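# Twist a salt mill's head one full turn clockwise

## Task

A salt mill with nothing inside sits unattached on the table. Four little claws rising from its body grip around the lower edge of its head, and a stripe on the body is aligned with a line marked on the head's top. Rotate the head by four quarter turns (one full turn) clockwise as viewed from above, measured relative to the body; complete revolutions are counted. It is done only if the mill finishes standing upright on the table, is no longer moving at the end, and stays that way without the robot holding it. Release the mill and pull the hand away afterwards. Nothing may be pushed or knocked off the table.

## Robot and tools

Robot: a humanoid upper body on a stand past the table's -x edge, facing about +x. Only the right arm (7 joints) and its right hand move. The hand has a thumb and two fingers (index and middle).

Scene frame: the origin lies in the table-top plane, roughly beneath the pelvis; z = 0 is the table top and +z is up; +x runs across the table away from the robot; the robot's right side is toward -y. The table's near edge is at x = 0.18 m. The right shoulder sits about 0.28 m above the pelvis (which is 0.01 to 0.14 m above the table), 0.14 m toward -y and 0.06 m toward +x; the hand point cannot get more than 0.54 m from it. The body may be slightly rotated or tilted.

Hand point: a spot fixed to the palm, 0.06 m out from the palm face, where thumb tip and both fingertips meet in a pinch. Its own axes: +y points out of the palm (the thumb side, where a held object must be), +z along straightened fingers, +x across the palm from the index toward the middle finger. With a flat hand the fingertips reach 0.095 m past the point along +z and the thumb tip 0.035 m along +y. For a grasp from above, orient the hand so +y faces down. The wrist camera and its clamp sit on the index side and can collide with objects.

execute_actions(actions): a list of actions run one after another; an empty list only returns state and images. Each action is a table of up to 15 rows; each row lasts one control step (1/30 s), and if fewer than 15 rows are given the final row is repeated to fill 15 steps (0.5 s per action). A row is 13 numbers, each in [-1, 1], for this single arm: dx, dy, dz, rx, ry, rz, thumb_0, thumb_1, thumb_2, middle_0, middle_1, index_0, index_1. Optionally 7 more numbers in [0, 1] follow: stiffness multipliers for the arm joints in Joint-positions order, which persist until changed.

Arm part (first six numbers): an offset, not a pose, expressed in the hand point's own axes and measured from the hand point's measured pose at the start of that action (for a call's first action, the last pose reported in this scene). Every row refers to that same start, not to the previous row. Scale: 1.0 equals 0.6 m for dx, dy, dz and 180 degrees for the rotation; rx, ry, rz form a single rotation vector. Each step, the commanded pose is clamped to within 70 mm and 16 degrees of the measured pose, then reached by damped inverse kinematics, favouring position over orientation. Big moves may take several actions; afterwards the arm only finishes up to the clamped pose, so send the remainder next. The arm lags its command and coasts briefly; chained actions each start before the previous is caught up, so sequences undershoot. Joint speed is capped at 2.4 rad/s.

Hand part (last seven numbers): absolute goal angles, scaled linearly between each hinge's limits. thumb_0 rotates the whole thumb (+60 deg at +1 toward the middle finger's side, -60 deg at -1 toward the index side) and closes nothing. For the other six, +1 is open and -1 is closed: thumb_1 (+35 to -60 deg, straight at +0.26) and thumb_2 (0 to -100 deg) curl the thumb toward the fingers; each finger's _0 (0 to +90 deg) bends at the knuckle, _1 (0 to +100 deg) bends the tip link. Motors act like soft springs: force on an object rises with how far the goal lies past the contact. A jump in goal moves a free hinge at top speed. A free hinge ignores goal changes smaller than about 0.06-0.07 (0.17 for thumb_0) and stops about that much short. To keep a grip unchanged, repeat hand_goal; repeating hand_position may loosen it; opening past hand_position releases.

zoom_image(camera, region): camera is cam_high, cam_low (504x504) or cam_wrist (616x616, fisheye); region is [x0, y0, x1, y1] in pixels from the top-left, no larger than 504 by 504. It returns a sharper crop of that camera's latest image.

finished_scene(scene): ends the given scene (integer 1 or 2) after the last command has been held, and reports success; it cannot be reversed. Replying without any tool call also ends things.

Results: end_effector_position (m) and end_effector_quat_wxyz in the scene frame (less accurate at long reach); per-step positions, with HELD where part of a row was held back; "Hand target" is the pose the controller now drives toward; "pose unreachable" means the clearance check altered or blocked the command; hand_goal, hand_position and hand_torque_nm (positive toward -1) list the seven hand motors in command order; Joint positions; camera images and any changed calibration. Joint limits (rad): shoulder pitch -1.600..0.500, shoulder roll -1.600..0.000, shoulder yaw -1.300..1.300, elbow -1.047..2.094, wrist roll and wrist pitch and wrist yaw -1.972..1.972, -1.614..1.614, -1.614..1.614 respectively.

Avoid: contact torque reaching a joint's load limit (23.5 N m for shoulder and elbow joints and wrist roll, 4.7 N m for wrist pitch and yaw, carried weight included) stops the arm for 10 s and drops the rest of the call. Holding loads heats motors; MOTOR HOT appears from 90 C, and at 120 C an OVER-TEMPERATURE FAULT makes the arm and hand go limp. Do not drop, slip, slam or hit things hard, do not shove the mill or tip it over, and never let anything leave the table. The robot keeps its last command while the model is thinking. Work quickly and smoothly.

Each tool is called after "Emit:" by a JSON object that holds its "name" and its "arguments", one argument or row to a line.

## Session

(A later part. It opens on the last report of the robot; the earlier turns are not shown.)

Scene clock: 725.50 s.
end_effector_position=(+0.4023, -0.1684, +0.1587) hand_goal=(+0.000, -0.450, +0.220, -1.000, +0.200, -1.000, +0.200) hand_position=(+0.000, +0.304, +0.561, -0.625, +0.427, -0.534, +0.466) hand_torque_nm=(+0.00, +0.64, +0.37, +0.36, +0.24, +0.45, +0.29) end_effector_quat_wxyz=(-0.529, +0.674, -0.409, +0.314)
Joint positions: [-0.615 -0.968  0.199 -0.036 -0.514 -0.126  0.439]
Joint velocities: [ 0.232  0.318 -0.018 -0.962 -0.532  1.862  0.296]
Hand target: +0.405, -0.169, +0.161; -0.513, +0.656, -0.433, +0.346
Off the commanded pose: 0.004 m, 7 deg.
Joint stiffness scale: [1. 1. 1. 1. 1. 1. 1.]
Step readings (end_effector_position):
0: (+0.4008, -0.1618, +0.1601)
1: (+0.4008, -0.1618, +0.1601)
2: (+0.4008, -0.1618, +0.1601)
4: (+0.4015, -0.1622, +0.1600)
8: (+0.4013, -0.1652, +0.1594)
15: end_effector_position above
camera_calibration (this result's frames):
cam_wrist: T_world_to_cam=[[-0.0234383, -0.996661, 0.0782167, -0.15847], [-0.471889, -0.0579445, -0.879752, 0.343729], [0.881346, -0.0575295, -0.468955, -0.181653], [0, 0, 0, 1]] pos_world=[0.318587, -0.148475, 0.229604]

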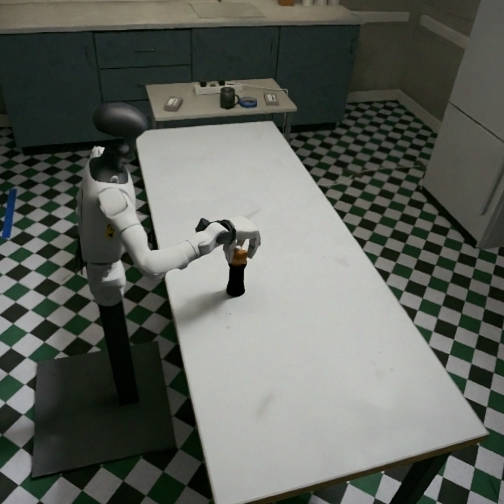

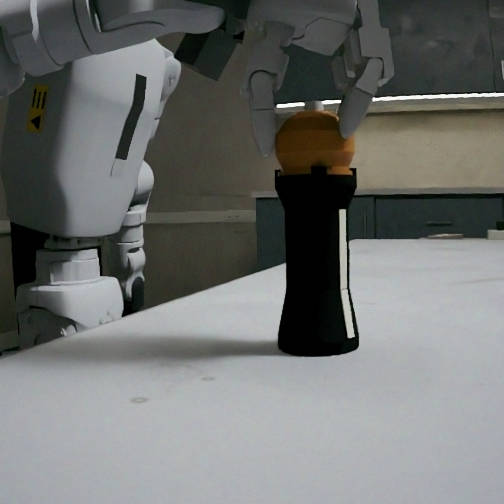

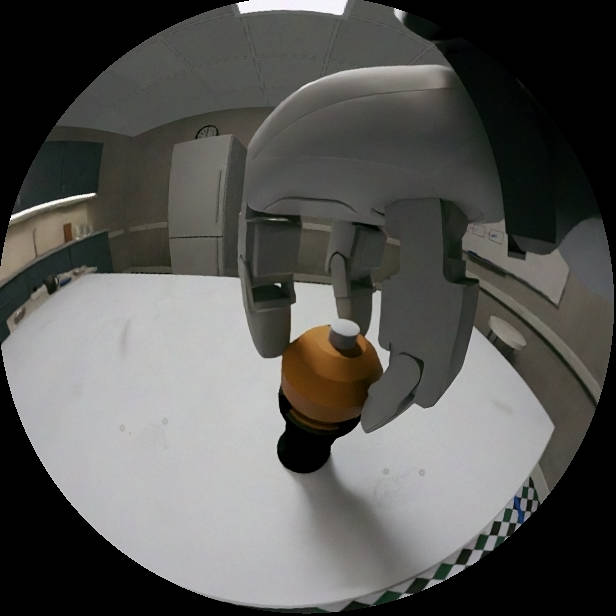

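Emit:
{"name": "execute_actions", "arguments": {
  "actions": []
}}

Emit:
{"name": "zoom_image", "arguments": {
  "camera": "cam_low",
  "region": [240, 90, 410, 370]
}}

Scene clock: 786.97 s.
end_effector_position=(+0.4033, -0.1686, +0.1583) hand_goal=(+0.000, -0.450, +0.220, -1.000, +0.200, -1.000, +0.200) hand_position=(+0.000, +0.304, +0.561, -0.626, +0.427, -0.534, +0.466) hand_torque_nm=(+0.00, +0.64, +0.37, +0.36, +0.24, +0.45, +0.29) end_effector_quat_wxyz=(-0.512, +0.658, -0.435, +0.340)
Joint positions: [-0.604 -0.938  0.206 -0.113 -0.572  0.026  0.467]
Joint velocities: [ 0.006 -0.02  -0.006  0.     0.011  0.     0.   ]
Hand target: +0.405, -0.169, +0.161; -0.513, +0.656, -0.433, +0.346
Off the commanded pose: 0.003 m, 3 deg.
Joint stiffness scale: [1. 1. 1. 1. 1. 1. 1.]
camera_calibration (this result's frames):
cam_wrist: T_world_to_cam=[[-0.109364, -0.990174, 0.0871514, -0.124318], [-0.47342, -0.0252074, -0.880476, 0.350097], [0.874021, -0.137552, -0.466011, -0.193726], [0, 0, 0, 1]] pos_world=[0.321468, -0.140919, 0.228808]

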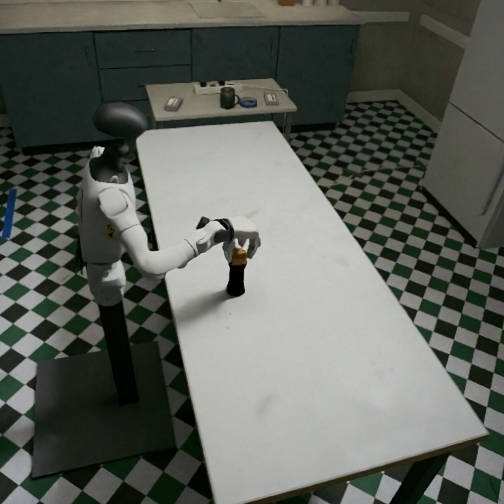

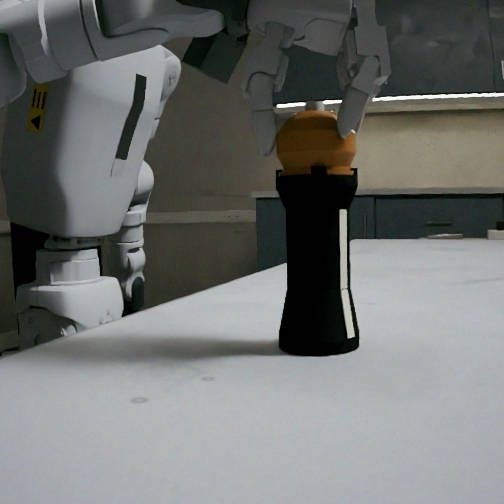

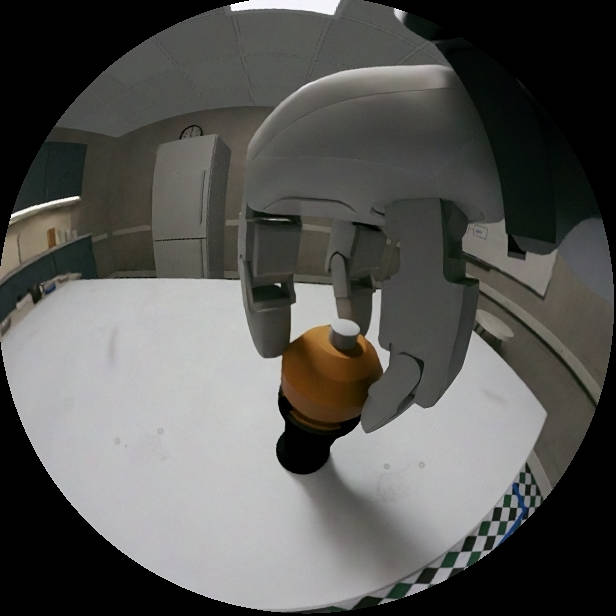

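Region (240, 90, 410, 370) of cam_low's 504x504 image, scaled by 1.800, with more detail than that image has; it fills the left 306 columns of this view, and the rest is white.

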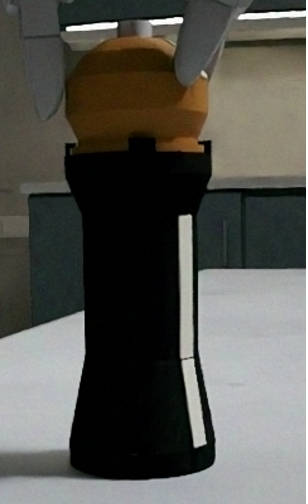

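Emit:
{"name": "execute_actions", "arguments": {
  "actions": []
}}

Scene clock: 807.43 s.
end_effector_position=(+0.4033, -0.1686, +0.1583) hand_goal=(+0.000, -0.450, +0.220, -1.000, +0.200, -1.000, +0.200) hand_position=(+0.000, +0.304, +0.561, -0.626, +0.427, -0.534, +0.466) hand_torque_nm=(+0.00, +0.64, +0.37, +0.36, +0.24, +0.45, +0.29) end_effector_quat_wxyz=(-0.512, +0.658, -0.435, +0.340)
Joint positions: [-0.604 -0.938  0.206 -0.113 -0.572  0.026  0.467]
Joint velocities: [-0.006  0.008  0.015  0.002  0.     0.     0.   ]
Hand target: +0.405, -0.169, +0.161; -0.513, +0.656, -0.433, +0.346
Off the commanded pose: 0.003 m, 3 deg.
Joint stiffness scale: [1. 1. 1. 1. 1. 1. 1.]
camera_calibration (this result's frames):
cam_wrist: T_world_to_cam=[[-0.109366, -0.990173, 0.087157, -0.124318], [-0.473419, -0.0252116, -0.880476, 0.350095], [0.874021, -0.137556, -0.46601, -0.193726], [0, 0, 0, 1]] pos_world=[0.321466, -0.140918, 0.228807]

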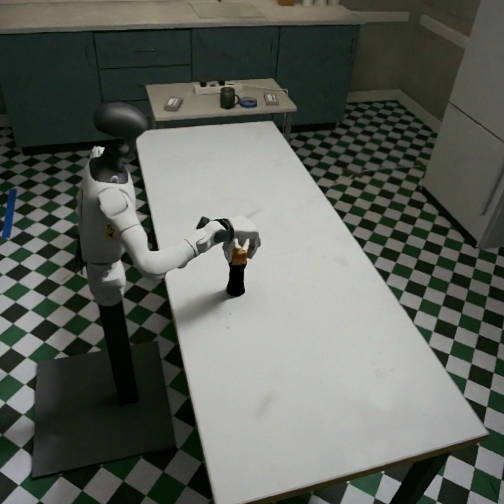

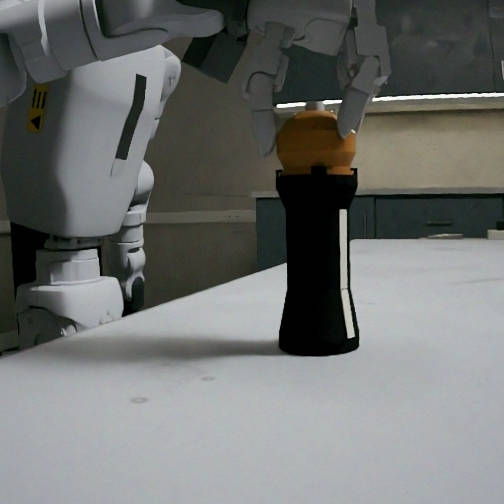

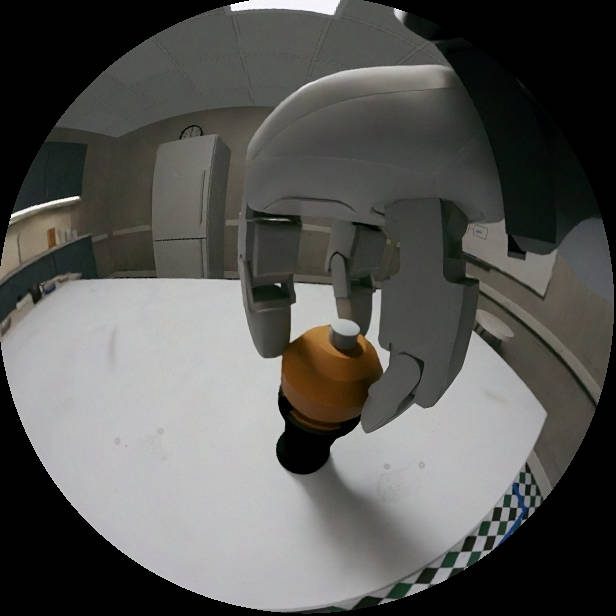

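Emit:
{"name": "execute_actions", "arguments": {
  "actions": [
    [[-0.0026,0.0209,-0.0011,0,0,0,0,-0.45,0.22,-1,0.2,-1,0.2]],
    [[-0.0014,0.0209,-0.0011,0,0.0126,0.0031,0,-0.45,0.22,-1,0.2,-1,0.2],[-0.0003,0.0209,-0.0012,0,0.0252,0.0062,0,-0.45,0.22,-1,0.2,-1,0.2],[0.0008,0.021,-0.0013,0,0.0377,0.0093,0,-0.45,0.22,-1,0.2,-1,0.2],[0.002,0.021,-0.0015,0,0.0503,0.0124,0,-0.45,0.22,-1,0.2,-1,0.2],[0.0031,0.021,-0.0017,0,0.0629,0.0156,0,-0.45,0.22,-1,0.2,-1,0.2],[0.0042,0.0211,-0.0019,0,0.0754,0.0187,0,-0.45,0.22,-1,0.2,-1,0.2],[0.0054,0.0212,-0.0022,0,0.088,0.0218,0,-0.45,0.22,-1,0.2,-1,0.2],[0.0065,0.0213,-0.0025,0,0.1006,0.0249,0,-0.45,0.22,-1,0.2,-1,0.2],[0.0075,0.0214,-0.0029,0,0.1132,0.028,0,-0.45,0.22,-1,0.2,-1,0.2],[0.0086,0.0215,-0.0033,0,0.1257,0.0311,0,-0.45,0.22,-1,0.2,-1,0.2],[0.0097,0.0216,-0.0038,0,0.1383,0.0342,0,-0.45,0.22,-1,0.2,-1,0.2],[0.0107,0.0217,-0.0043,0,0.1509,0.0373,0,-0.45,0.22,-1,0.2,-1,0.2],[0.0117,0.0218,-0.0049,0,0.1635,0.0404,0,-0.45,0.22,-1,0.2,-1,0.2],[0.0127,0.022,-0.0055,0,0.176,0.0436,0,-0.45,0.22,-1,0.2,-1,0.2],[0.0136,0.0221,-0.0061,0,0.1886,0.0467,0,-0.45,0.22,-1,0.2,-1,0.2]]
  ]
}}

Scene clock: 873.27 s.
end_effector_position=(+0.4056, -0.1749, +0.1575) hand_goal=(+0.000, -0.450, +0.220, -1.000, +0.200, -1.000, +0.200) hand_position=(+0.000, +0.304, +0.561, -0.626, +0.426, -0.534, +0.464) hand_torque_nm=(+0.00, +0.64, +0.37, +0.36, +0.24, +0.45, +0.28) end_effector_quat_wxyz=(-0.460, +0.524, -0.557, +0.452)
Joint positions: [-0.594 -0.75   0.299 -0.311 -0.91   0.664  0.542]
Joint velocities: [-0.35   0.506  0.546 -0.071 -1.134  1.643  0.53 ]
Hand target: +0.401, -0.175, +0.147; -0.426, +0.494, -0.599, +0.465
Off the commanded pose: 0.013 m, 11 deg.
Joint stiffness scale: [1. 1. 1. 1. 1. 1. 1.]
Step readings (end_effector_position; steps 1 to 15: 1st action; 16 to 30: 2nd action):
0: (+0.4033, -0.1686, +0.1583)
1: (+0.4033, -0.1686, +0.1583)
2: (+0.4033, -0.1686, +0.1583)
4: (+0.4034, -0.1684, +0.1580)
8: (+0.4037, -0.1683, +0.1580)
15: (+0.4038, -0.1683, +0.1580)
16: (+0.4038, -0.1683, +0.1580)
17: (+0.4038, -0.1684, +0.1580)
19: (+0.4043, -0.1690, +0.1579)
23: (+0.4051, -0.1711, +0.1580)
30: end_effector_position above
camera_calibration (this result's frames):
cam_wrist: T_world_to_cam=[[-0.517429, -0.855593, 0.0150758, 0.0701995], [-0.371133, 0.208503, -0.904868, 0.353492], [0.771056, -0.4738, -0.425425, -0.220438], [0, 0, 0, 1]] pos_world=[0.337486, -0.118085, 0.225026]

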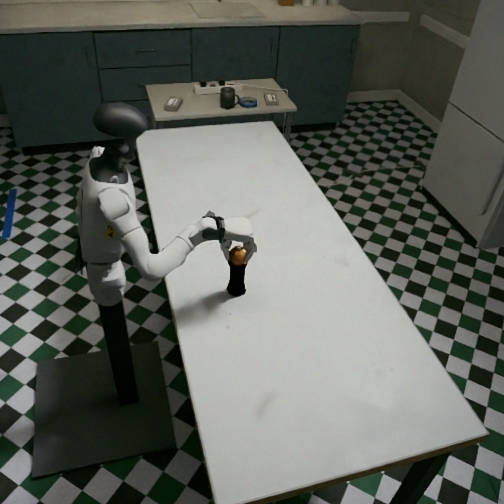

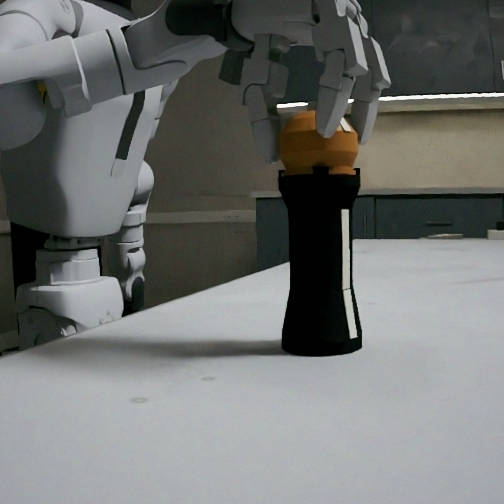

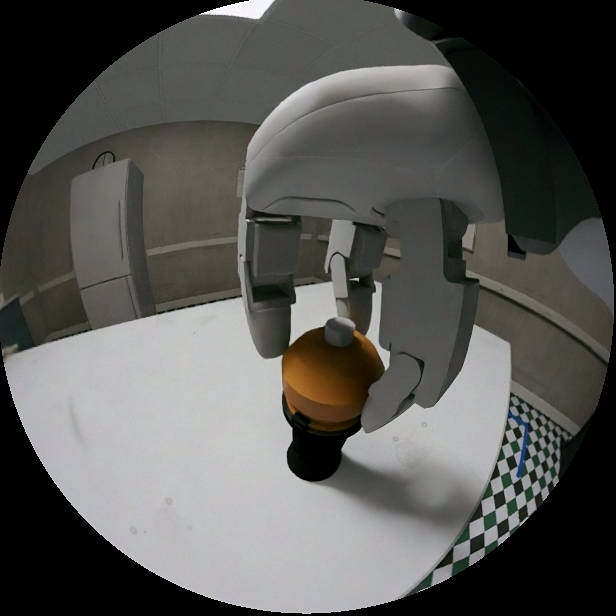

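Emit:
{"name": "execute_actions", "arguments": {
  "actions": []
}}

Scene clock: 876.23 s.
end_effector_position=(+0.4054, -0.1765, +0.1574) hand_goal=(+0.000, -0.450, +0.220, -1.000, +0.200, -1.000, +0.200) hand_position=(+0.000, +0.304, +0.561, -0.625, +0.426, -0.534, +0.463) hand_torque_nm=(+0.00, +0.64, +0.37, +0.36, +0.24, +0.45, +0.28) end_effector_quat_wxyz=(+0.435, -0.486, +0.589, -0.476)
Joint positions: [-0.633 -0.699  0.358 -0.309 -1.029  0.83   0.599]
Joint velocities: [-0.006 -0.003 -0.008  0.003 -0.005  0.     0.   ]
Hand target: +0.401, -0.175, +0.147; +0.426, -0.494, +0.599, -0.465
Off the commanded pose: 0.012 m, 5 deg.
Joint stiffness scale: [1. 1. 1. 1. 1. 1. 1.]
camera_calibration (this result's frames):
cam_wrist: T_world_to_cam=[[-0.616488, -0.787352, 0.00436007, 0.122675], [-0.339938, 0.261164, -0.903458, 0.350116], [0.710201, -0.558453, -0.428655, -0.210879], [0, 0, 0, 1]] pos_world=[0.344411, -0.112615, 0.225386]

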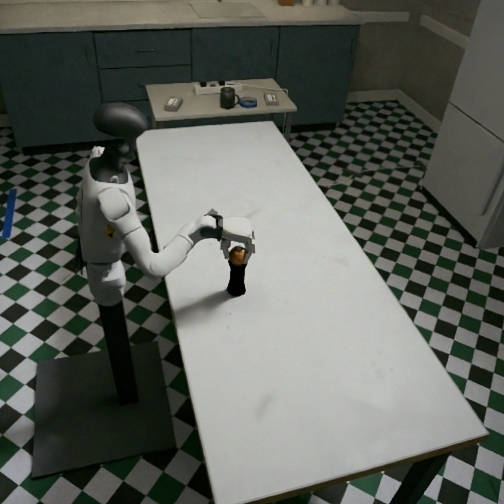

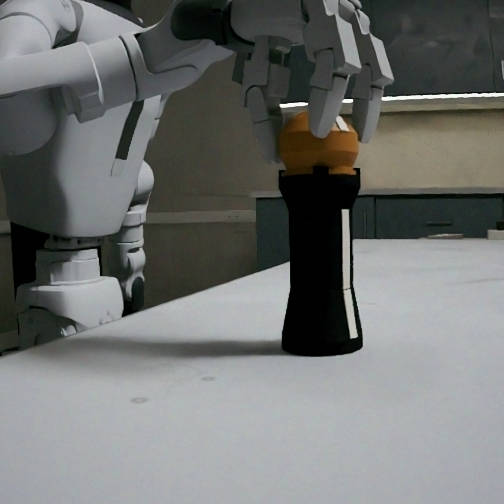

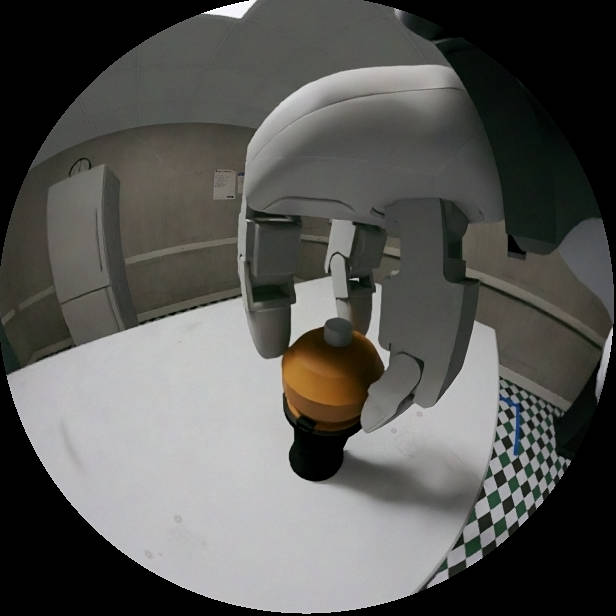

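Emit:
{"name": "execute_actions", "arguments": {
  "actions": [
    [[0.003,0.0208,-0.0032,0.0006,0.0126,0.0021,0,-0.45,0.22,-1,0.2,-1,0.2],[0.004,0.0208,-0.0033,0.0012,0.0252,0.0042,0,-0.45,0.22,-1,0.2,-1,0.2],[0.0052,0.0208,-0.0034,0.0018,0.0377,0.0064,0,-0.45,0.22,-1,0.2,-1,0.2],[0.0064,0.0209,-0.0036,0.0025,0.0503,0.0085,0,-0.45,0.22,-1,0.2,-1,0.2],[0.0075,0.0209,-0.0038,0.0031,0.0629,0.0106,0,-0.45,0.22,-1,0.2,-1,0.2],[0.0086,0.021,-0.004,0.0037,0.0754,0.0127,0,-0.45,0.22,-1,0.2,-1,0.2],[0.0092,0.021,-0.0042,0.004,0.082,0.0138,0,-0.45,0.22,-1,0.2,-1,0.2]]
  ]
}}

Emit:
{"name": "execute_actions", "arguments": {
  "actions": []
}}

Scene clock: 890.20 s.
end_effector_position=(+0.4062, -0.1801, +0.1572) hand_goal=(+0.000, -0.450, +0.220, -1.000, +0.200, -1.000, +0.200) hand_position=(+0.000, +0.304, +0.561, -0.626, +0.426, -0.540, +0.450) hand_torque_nm=(+0.00, +0.64, +0.37, +0.36, +0.24, +0.45, +0.27) end_effector_quat_wxyz=(+0.385, -0.396, +0.638, -0.537)
Joint positions: [-0.727 -0.585  0.492 -0.214 -1.318  1.144  0.709]
Joint velocities: [-0.048  0.015  0.015  0.052 -0.054  0.04   0.056]
Hand target: +0.401, -0.181, +0.145; +0.367, -0.406, +0.649, -0.528
Off the commanded pose: 0.013 m, 3 deg.
Joint stiffness scale: [1. 1. 1. 1. 1. 1. 1.]
Step readings (end_effector_position):
0: (+0.4054, -0.1765, +0.1574)
1: (+0.4054, -0.1765, +0.1574)
2: (+0.4055, -0.1766, +0.1574)
4: (+0.4057, -0.1773, +0.1574)
8: (+0.4050, -0.1790, +0.1575)
15: end_effector_position above
camera_calibration (this result's frames):
cam_wrist: T_world_to_cam=[[-0.794665, -0.606391, -0.0282448, 0.230341], [-0.223992, 0.336147, -0.914786, 0.319347], [0.564212, -0.720622, -0.40295, -0.18748], [0, 0, 0, 1]] pos_world=[0.360353, -0.102773, 0.223095]

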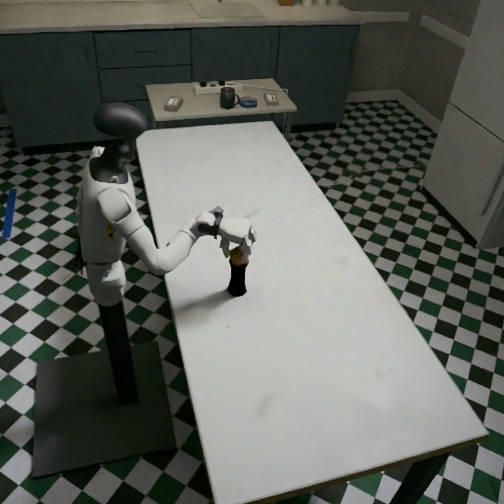

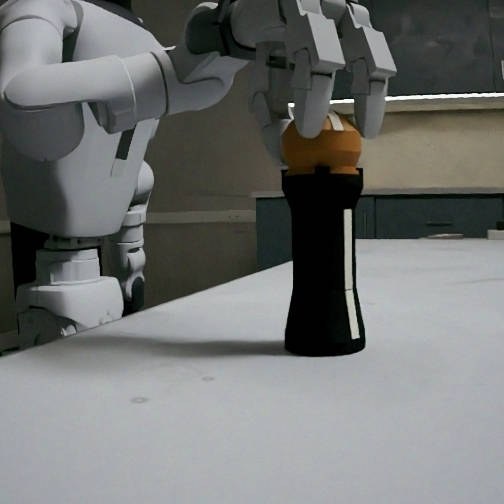

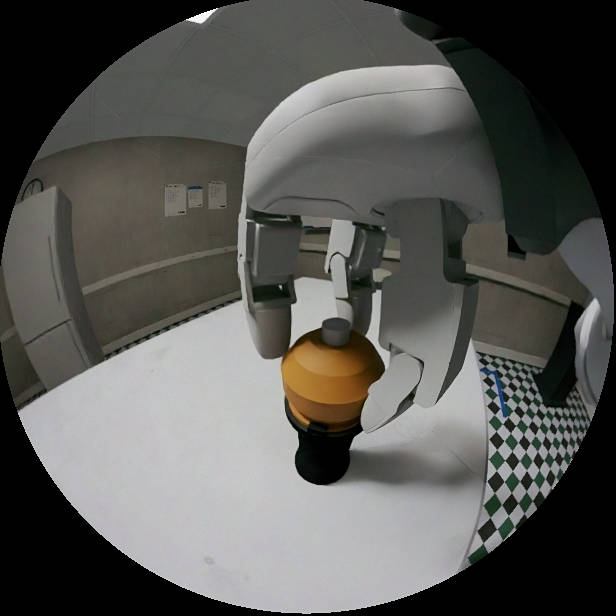

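Scene clock: 890.20 s.
end_effector_position=(+0.4062, -0.1801, +0.1572) hand_goal=(+0.000, -0.450, +0.220, -1.000, +0.200, -1.000, +0.200) hand_position=(+0.000, +0.304, +0.561, -0.626, +0.426, -0.540, +0.450) hand_torque_nm=(+0.00, +0.64, +0.37, +0.36, +0.24, +0.45, +0.27) end_effector_quat_wxyz=(+0.385, -0.396, +0.638, -0.537)
Joint positions: [-0.727 -0.585  0.492 -0.214 -1.318  1.144  0.709]
Joint velocities: [-0.048  0.015  0.015  0.052 -0.054  0.04   0.056]
Hand target: +0.401, -0.181, +0.145; +0.367, -0.406, +0.649, -0.528
Off the commanded pose: 0.013 m, 3 deg.
Joint stiffness scale: [1. 1. 1. 1. 1. 1. 1.]
camera_calibration (this result's frames):
cam_wrist: T_world_to_cam=[[-0.794665, -0.606391, -0.0282448, 0.230341], [-0.223992, 0.336147, -0.914786, 0.319347], [0.564212, -0.720622, -0.40295, -0.18748], [0, 0, 0, 1]] pos_world=[0.360353, -0.102773, 0.223095]

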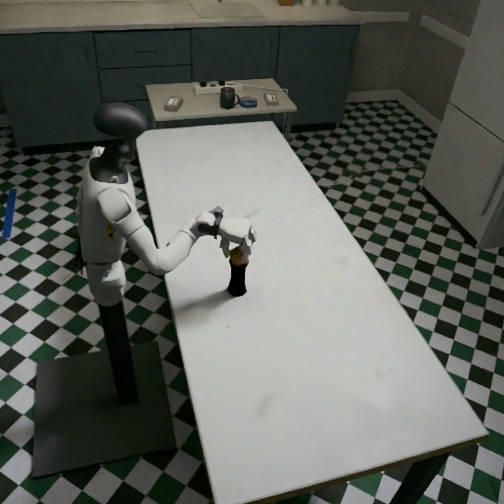

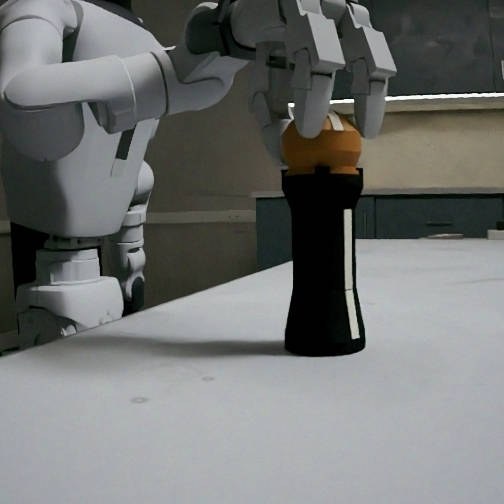

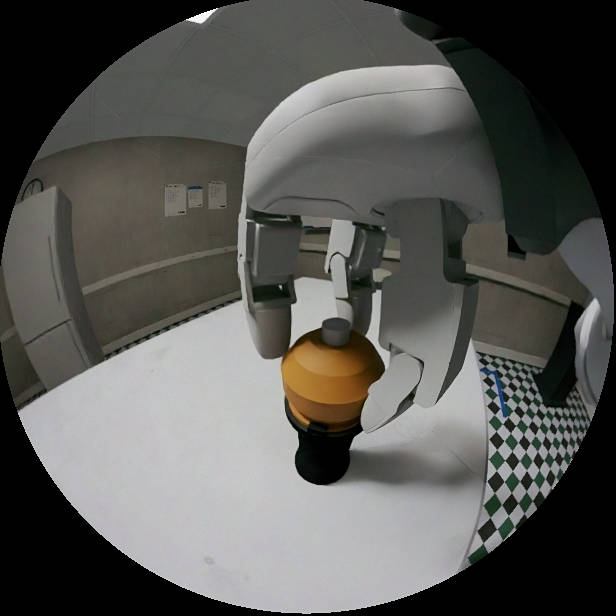

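Emit:
{"name": "execute_actions", "arguments": {
  "actions": [
    [[0.0004,0.0066,0.0009,0,0,0,0,-0.45,0.22,-1,0.2,-1,0.2],[0.0004,0.0066,0.0009,0,0,0,0,-0.45,0.22,-1,0.2,-1,0.2],[0.0004,0.0066,0.0009,0,0,0,0,-0.45,0.22,-1,0.2,-1,0.2],[0.0004,0.0066,0.0009,0,0,0,0,-0.45,0.22,-1,0.2,-1,0.2],[0.0002,0.003,0.0004,0,0,0,0,-0.1,0.35,-0.8,0.3,-0.75,0.3],[0,0,0,0,0,0,0,0.2,0.45,-0.6,0.45,-0.55,0.45],[0,0,0,0,0,0,0,0.45,0.55,-0.4,0.58,-0.4,0.58],[0,0,0,0,0,0,0,0.65,0.6,-0.25,0.6,-0.25,0.6],[0,0,0,0,0,0,0,0.65,0.6,-0.25,0.6,-0.25,0.6],[0,0,0,0,0,0,0,0.65,0.6,-0.25,0.6,-0.25,0.6],[-0.0004,-0.005,-0.0006,0,0,0,0,0.65,0.6,-0.25,0.6,-0.25,0.6],[-0.0008,-0.01,-0.0013,0,0,0,0,0.65,0.6,-0.25,0.6,-0.25,0.6],[-0.0012,-0.015,-0.002,0,0,0,0,0.65,0.6,-0.25,0.6,-0.25,0.6],[-0.0014,-0.02,-0.0026,0,0,0,0,0.65,0.6,-0.25,0.6,-0.25,0.6],[-0.0016,-0.0248,-0.0032,0,0,0,0,0.65,0.6,-0.25,0.6,-0.25,0.6]]
  ]
}}

Emit:
{"name": "execute_actions", "arguments": {
  "actions": []
}}

Scene clock: 927.10 s.
end_effector_position=(+0.4045, -0.1797, +0.1597) hand_goal=(+0.000, +0.650, +0.600, -0.250, +0.600, -0.250, +0.600) hand_position=(+0.000, +0.553, +0.561, -0.355, +0.523, -0.354, +0.524) hand_torque_nm=(+0.00, -0.09, -0.04, -0.10, -0.08, -0.10, -0.08) end_effector_quat_wxyz=(+0.381, -0.400, +0.641, -0.533)
Joint positions: [-0.738 -0.597  0.496 -0.222 -1.331  1.149  0.755]
Joint velocities: [-0.221 -0.192  0.04  -0.144 -0.207  0.067  0.533]
Hand target: +0.406, -0.180, +0.172; +0.385, -0.396, +0.637, -0.538
Off the commanded pose: 0.013 m, 1 deg.
Joint stiffness scale: [1. 1. 1. 1. 1. 1. 1.]
Step readings (end_effector_position):
0: (+0.4062, -0.1802, +0.1572)
1: (+0.4062, -0.1802, +0.1572)
2: (+0.4063, -0.1802, +0.1572)
4: (+0.4070, -0.1802, +0.1574)
8: (+0.4069, -0.1801, +0.1575)
15: end_effector_position above
camera_calibration (this result's frames):
cam_wrist: T_world_to_cam=[[-0.793912, -0.607763, -0.0181041, 0.227186], [-0.239106, 0.339439, -0.90973, 0.327045], [0.559046, -0.717917, -0.414804, -0.180699], [0, 0, 0, 1]] pos_world=[0.359583, -0.102663, 0.226681]

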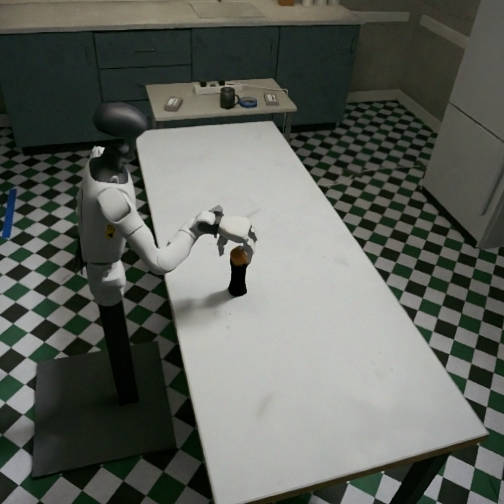

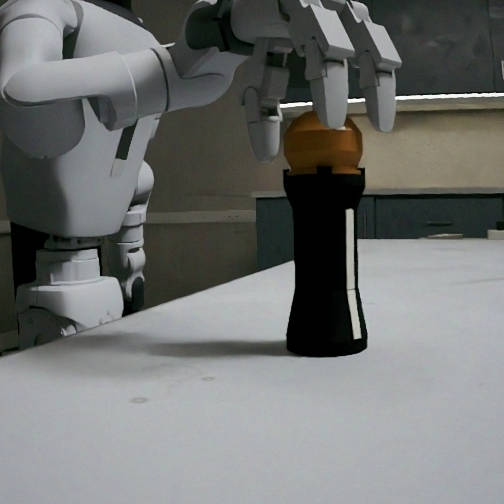

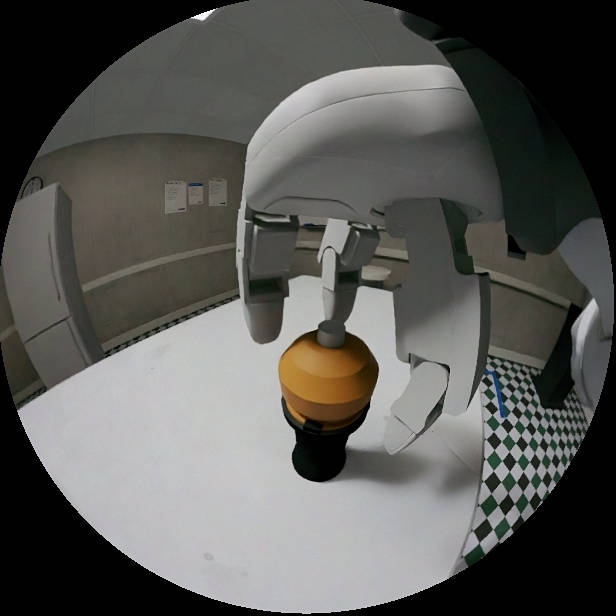

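Scene clock: 927.10 s.
end_effector_position=(+0.4045, -0.1797, +0.1597) hand_goal=(+0.000, +0.650, +0.600, -0.250, +0.600, -0.250, +0.600) hand_position=(+0.000, +0.553, +0.561, -0.355, +0.523, -0.354, +0.524) hand_torque_nm=(+0.00, -0.09, -0.04, -0.10, -0.08, -0.10, -0.08) end_effector_quat_wxyz=(+0.381, -0.400, +0.641, -0.533)
Joint positions: [-0.738 -0.597  0.496 -0.222 -1.331  1.149  0.755]
Joint velocities: [-0.221 -0.192  0.04  -0.144 -0.207  0.067  0.533]
Hand target: +0.406, -0.180, +0.172; +0.385, -0.396, +0.637, -0.538
Off the commanded pose: 0.013 m, 1 deg.
Joint stiffness scale: [1. 1. 1. 1. 1. 1. 1.]
camera_calibration (this result's frames):
cam_wrist: T_world_to_cam=[[-0.793912, -0.607763, -0.0181041, 0.227186], [-0.239106, 0.339439, -0.90973, 0.327045], [0.559046, -0.717917, -0.414804, -0.180699], [0, 0, 0, 1]] pos_world=[0.359583, -0.102663, 0.226681]

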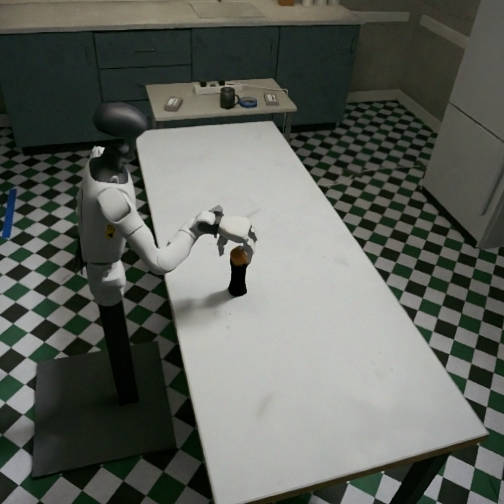

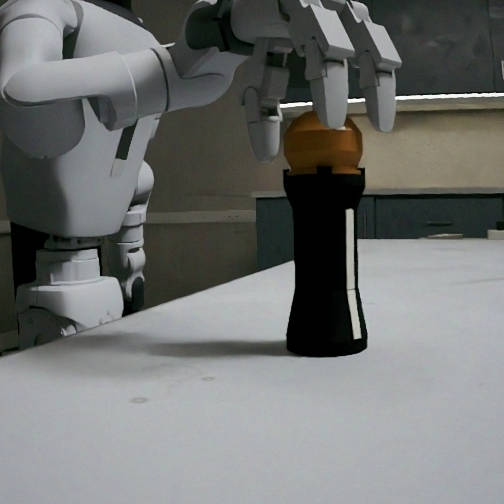

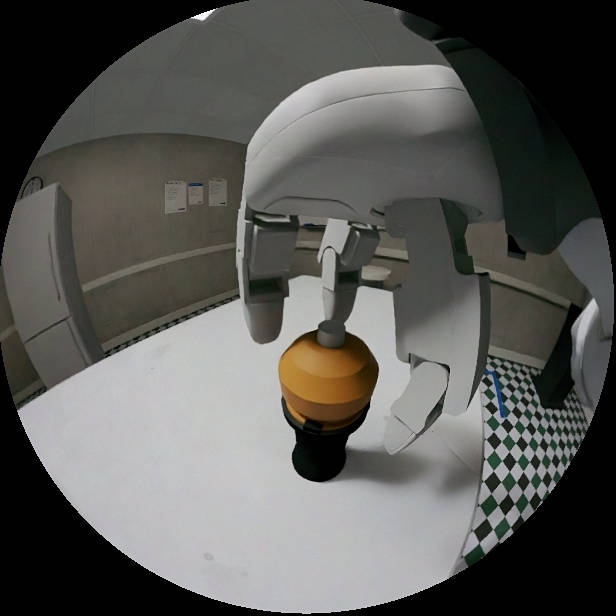

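Emit:
{"name": "execute_actions", "arguments": {
  "actions": [
    [[-0.002,0,-0.0002,-0.0018,-0.0275,-0.0036,0,0.65,0.6,-0.25,0.6,-0.25,0.6],[-0.004,0,-0.0005,-0.0037,-0.055,-0.0071,0,0.65,0.6,-0.25,0.6,-0.25,0.6],[-0.007,0,-0.001,-0.0055,-0.0825,-0.0107,0,0.65,0.6,-0.25,0.6,-0.25,0.6],[-0.0095,0,-0.0018,-0.0073,-0.11,-0.0142,0,0.65,0.6,-0.25,0.6,-0.25,0.6],[-0.012,0,-0.0028,-0.0092,-0.1375,-0.0178,0,0.65,0.6,-0.25,0.6,-0.25,0.6],[-0.0142,0.0004,-0.004,-0.011,-0.165,-0.0213,0,0.65,0.6,-0.25,0.6,-0.25,0.6],[-0.0162,0.0007,-0.0053,-0.0128,-0.1925,-0.025,0,0.65,0.6,-0.25,0.6,-0.25,0.6],[-0.0182,0.0009,-0.0066,-0.0147,-0.22,-0.0284,0,0.65,0.6,-0.25,0.6,-0.25,0.6]],
    [[-0.002,0,-0.0002,-0.0018,-0.0275,-0.0036,0,0.65,0.6,-0.25,0.6,-0.25,0.6],[-0.004,0,-0.0005,-0.0037,-0.055,-0.0071,0,0.65,0.6,-0.25,0.6,-0.25,0.6],[-0.007,0,-0.001,-0.0055,-0.0825,-0.0107,0,0.65,0.6,-0.25,0.6,-0.25,0.6],[-0.0095,0,-0.0018,-0.0073,-0.11,-0.0142,0,0.65,0.6,-0.25,0.6,-0.25,0.6],[-0.012,0,-0.0028,-0.0092,-0.1375,-0.0178,0,0.65,0.6,-0.25,0.6,-0.25,0.6],[-0.0142,0.0004,-0.004,-0.011,-0.165,-0.0213,0,0.65,0.6,-0.25,0.6,-0.25,0.6],[-0.0162,0.0007,-0.0053,-0.0128,-0.1925,-0.025,0,0.65,0.6,-0.25,0.6,-0.25,0.6],[-0.0182,0.0009,-0.0066,-0.0147,-0.22,-0.0284,0,0.65,0.6,-0.25,0.6,-0.25,0.6]],
    [[0,0,0,0,0,0,0,0.65,0.6,-0.25,0.6,-0.25,0.6]]
  ]
}}

Scene clock: 956.57 s.
end_effector_position=(+0.3922, -0.1549, +0.1744) hand_goal=(+0.000, +0.650, +0.600, -0.250, +0.600, -0.250, +0.600) hand_position=(+0.000, +0.558, +0.561, -0.347, +0.525, -0.346, +0.525) hand_torque_nm=(+0.00, -0.09, -0.04, -0.09, -0.08, -0.09, -0.08) end_effector_quat_wxyz=(-0.602, +0.683, -0.314, +0.270)
Joint positions: [-0.603 -1.054  0.194  0.045 -0.404 -0.446  0.287]
Joint velocities: [ 0.003  0.    -0.014  0.011 -0.002  0.009  0.   ]
Hand target: +0.392, -0.156, +0.174; -0.599, +0.685, -0.314, +0.272
Off the commanded pose: 0.001 m, 0 deg.
Joint stiffness scale: [1. 1. 1. 1. 1. 1. 1.]
Step readings (end_effector_position; steps 1 to 15: 1st action; 16 to 30: 2nd action; 31 to 45: 3rd action):
0: (+0.4067, -0.1801, +0.1725)
1: (+0.4067, -0.1801, +0.1725)
2: (+0.4067, -0.1801, +0.1724)
4: (+0.4071, -0.1777, +0.1705)
8: (+0.4023, -0.1673, +0.1601)
15: (+0.4012, -0.1625, +0.1681)
16: (+0.4014, -0.1630, +0.1688)
17: (+0.4015, -0.1643, +0.1689)
19: (+0.4007, -0.1653, +0.1678)
23: (+0.3929, -0.1517, +0.1703)
30: (+0.3920, -0.1559, +0.1736)
31: (+0.3924, -0.1554, +0.1737)
32: (+0.3926, -0.1550, +0.1733)
34: (+0.3927, -0.1552, +0.1727)
38: (+0.3917, -0.1549, +0.1740)
45: end_effector_position above
camera_calibration (this result's frames):
cam_wrist: T_world_to_cam=[[0.198943, -0.979769, 0.0218029, -0.221217], [-0.368903, -0.0954801, -0.924551, 0.315107], [0.907928, 0.175889, -0.380435, -0.154323], [0, 0, 0, 1]] pos_world=[0.300368, -0.159511, 0.237446]

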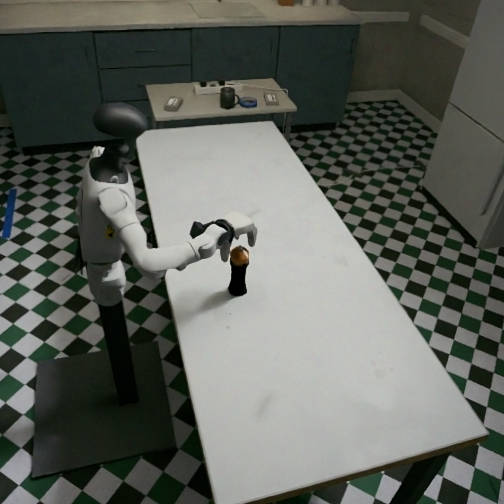

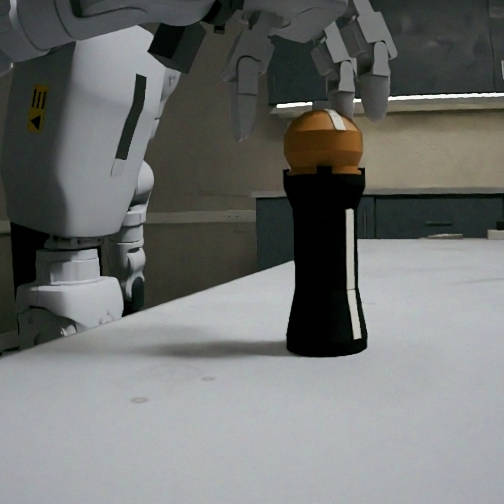

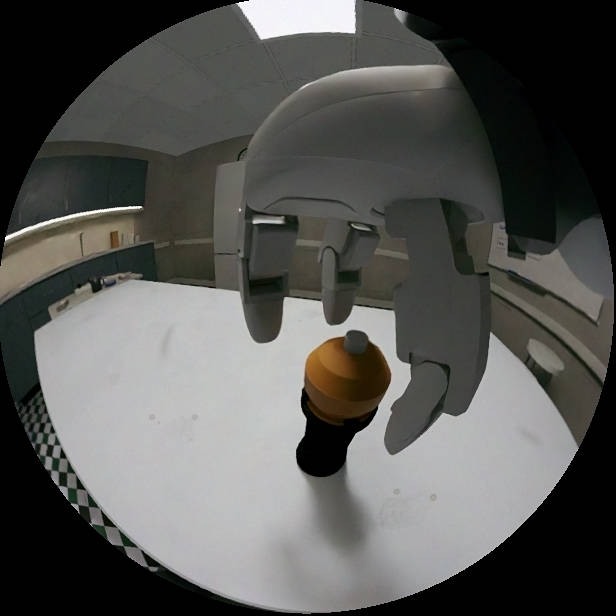

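Emit:
{"name": "zoom_image", "arguments": {
  "camera": "cam_low",
  "region": [260, 80, 400, 220]
}}

Region (260, 80, 400, 220) of cam_low's 504x504 image, scaled by 3.600, with more detail than that image has.

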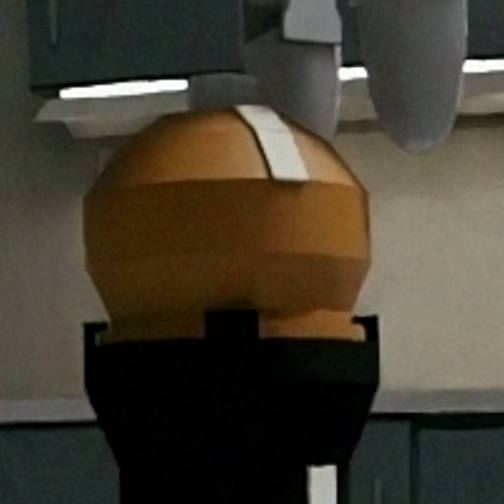

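Emit:
{"name": "execute_actions", "arguments": {
  "actions": [
    [[0.003,0,0.001,-0.006,-0.013,-0.002,0,0.65,0.6,-0.25,0.6,-0.25,0.6],[0.006,0,0.002,-0.013,-0.026,-0.003,0,0.65,0.6,-0.25,0.6,-0.25,0.6],[0.009,0,0.003,-0.02,-0.039,-0.005,0,0.65,0.6,-0.25,0.6,-0.25,0.6],[0.012,0,0.004,-0.026,-0.052,-0.007,0,0.65,0.6,-0.25,0.6,-0.25,0.6],[0.015,-0.0005,0.005,-0.033,-0.065,-0.008,0,0.65,0.6,-0.25,0.6,-0.25,0.6],[0.017,-0.0008,0.0063,-0.039,-0.077,-0.01,0,0.65,0.6,-0.25,0.6,-0.25,0.6]]
  ]
}}

Scene clock: 980.87 s.
end_effector_position=(+0.4022, -0.1606, +0.1763) hand_goal=(+0.000, +0.650, +0.600, -0.250, +0.600, -0.250, +0.600) hand_position=(+0.000, +0.558, +0.561, -0.343, +0.525, -0.343, +0.525) hand_torque_nm=(+0.00, -0.09, -0.04, -0.09, -0.08, -0.09, -0.08) end_effector_quat_wxyz=(-0.585, +0.751, -0.241, +0.188)
Joint positions: [-0.94  -1.03   0.361  0.539 -0.367 -0.942  0.394]
Joint velocities: [-0.273  0.153  0.184  0.632  0.044 -0.527  0.095]
Hand target: +0.402, -0.160, +0.175; -0.587, +0.753, -0.239, +0.179
Off the commanded pose: 0.002 m, 2 deg.
Joint stiffness scale: [1. 1. 1. 1. 1. 1. 1.]
Step readings (end_effector_position):
0: (+0.3922, -0.1549, +0.1744)
1: (+0.3922, -0.1549, +0.1744)
2: (+0.3922, -0.1549, +0.1743)
4: (+0.3924, -0.1553, +0.1726)
8: (+0.3983, -0.1609, +0.1742)
15: end_effector_position above
camera_calibration (this result's frames):
cam_wrist: T_world_to_cam=[[0.423454, -0.901716, 0.087146, -0.318086], [-0.390906, -0.268654, -0.880351, 0.293305], [0.817239, 0.338722, -0.466249, -0.0839159], [0, 0, 0, 1]] pos_world=[0.317929, -0.179602, 0.246805]

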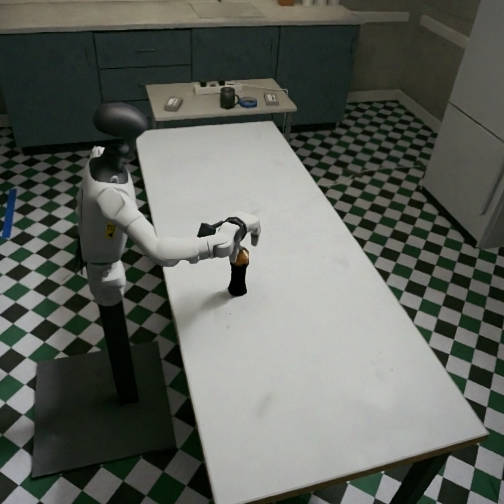

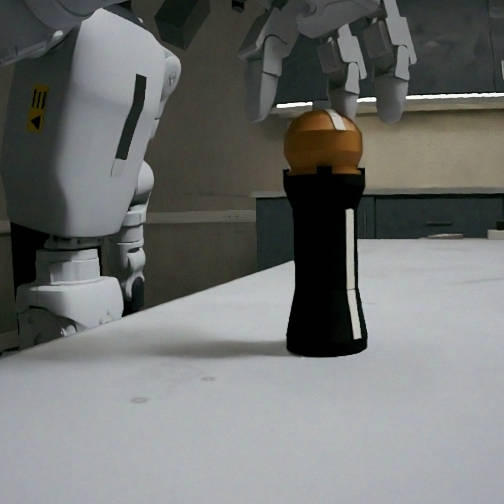

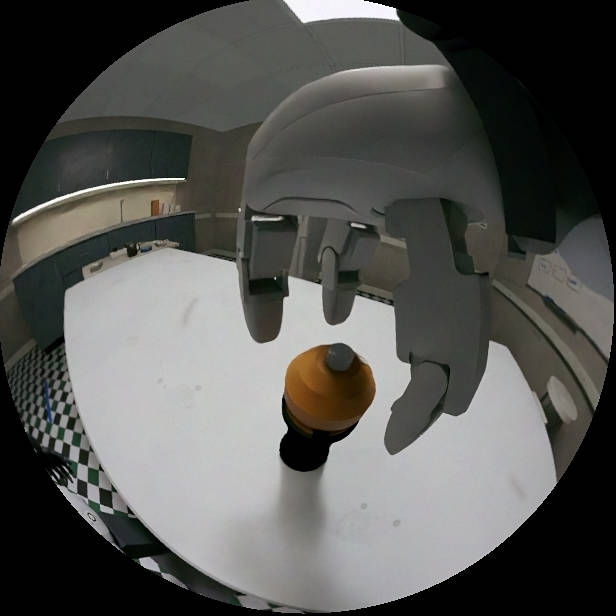

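Emit:
{"name": "execute_actions", "arguments": {
  "actions": [
    [[0,0.004,0.001,0,0,0,0,0.65,0.6,-0.25,0.6,-0.25,0.6],[0,0.008,0.002,0,0,0,0,0.65,0.6,-0.25,0.6,-0.25,0.6],[0,0.012,0.003,0,0,0,0,0.62,0.6,-0.28,0.6,-0.28,0.6],[0,0.016,0.004,0,0,0,0,0.6,0.58,-0.3,0.6,-0.3,0.6],[0,0.02,0.005,0,0,0,0,0.57,0.57,-0.33,0.58,-0.33,0.58],[0,0.023,0.006,0,0,0,0,0.53,0.56,-0.36,0.58,-0.36,0.58],[0,0.0258,0.0065,0,0,0,0,0.5,0.55,-0.4,0.58,-0.4,0.58]],
    [[0,0,0,0,0,0,0,0.4,0.52,-0.45,0.54,-0.45,0.54],[0,0,0,0,0,0,0,0.3,0.48,-0.52,0.5,-0.5,0.5],[0,0,0,0,0,0,0,0.2,0.45,-0.6,0.45,-0.57,0.45],[0,0,0,0,0,0,0,0.1,0.41,-0.67,0.4,-0.65,0.4],[0,0,0,0,0,0,0,0,0.38,-0.74,0.36,-0.72,0.36],[0,0,0,0,0,0,0,-0.1,0.34,-0.8,0.32,-0.8,0.32],[0,0,0,0,0,0,0,-0.2,0.3,-0.87,0.28,-0.87,0.28],[0,0,0,0,0,0,0,-0.33,0.26,-0.94,0.24,-0.94,0.24],[0,0,0,0,0,0,0,-0.45,0.22,-1,0.2,-1,0.2]]
  ]
}}

Scene clock: 996.10 s.
end_effector_position=(+0.4015, -0.1610, +0.1600) hand_goal=(+0.000, -0.450, +0.220, -1.000, +0.200, -1.000, +0.200) hand_position=(+0.000, +0.298, +0.528, -0.549, +0.460, -0.537, +0.462) hand_torque_nm=(+0.00, +0.64, +0.33, +0.44, +0.28, +0.45, +0.28) end_effector_quat_wxyz=(-0.585, +0.751, -0.244, +0.187)
Joint positions: [-0.917 -1.005  0.368  0.572 -0.439 -0.961  0.32 ]
Joint velocities: [ 0.005 -0.002  0.018 -0.002  0.002  0.     0.   ]
Hand target: +0.402, -0.161, +0.160; -0.586, +0.750, -0.243, +0.187
Off the commanded pose: 0.001 m, 0 deg.
Joint stiffness scale: [1. 1. 1. 1. 1. 1. 1.]
Step readings (end_effector_position; steps 1 to 15: 1st action; 16 to 30: 2nd action):
0: (+0.4020, -0.1606, +0.1750)
1: (+0.4020, -0.1606, +0.1750)
2: (+0.4020, -0.1606, +0.1750)
4: (+0.4026, -0.1595, +0.1745)
8: (+0.4022, -0.1605, +0.1654)
15: (+0.4018, -0.1605, +0.1604)
16: (+0.4018, -0.1605, +0.1604)
17: (+0.4018, -0.1605, +0.1604)
19: (+0.4018, -0.1605, +0.1604)
23: (+0.4015, -0.1611, +0.1600)
30: end_effector_position above
camera_calibration (this result's frames):
cam_wrist: T_world_to_cam=[[0.420983, -0.903265, 0.0829773, -0.315354], [-0.396654, -0.265589, -0.878708, 0.281097], [0.815744, 0.337008, -0.470092, -0.0899321], [0, 0, 0, 1]] pos_world=[0.317619, -0.179885, 0.230893]

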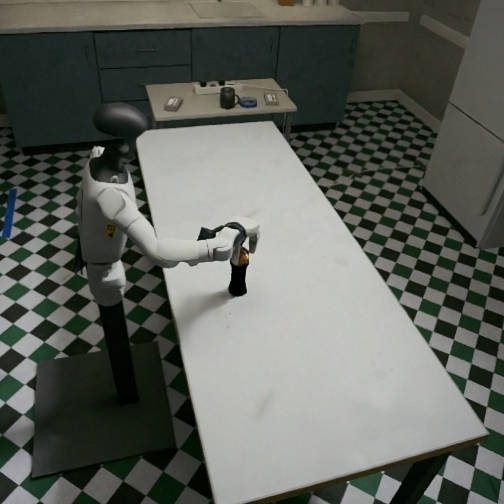

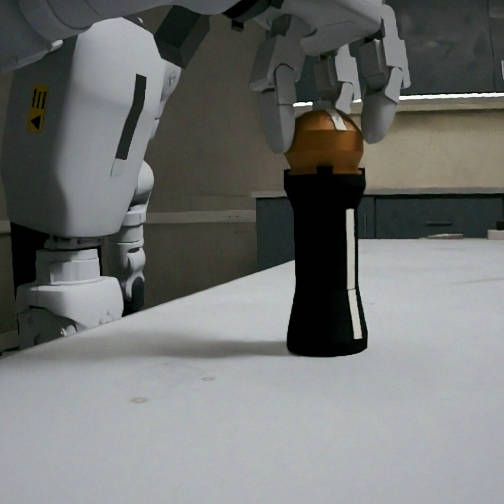

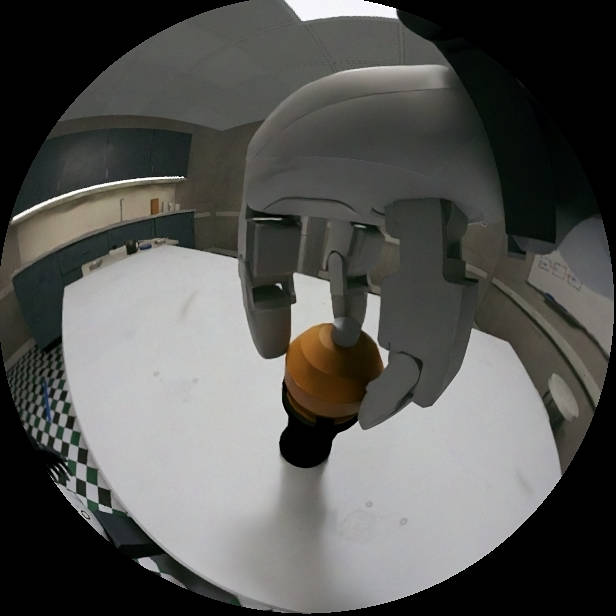

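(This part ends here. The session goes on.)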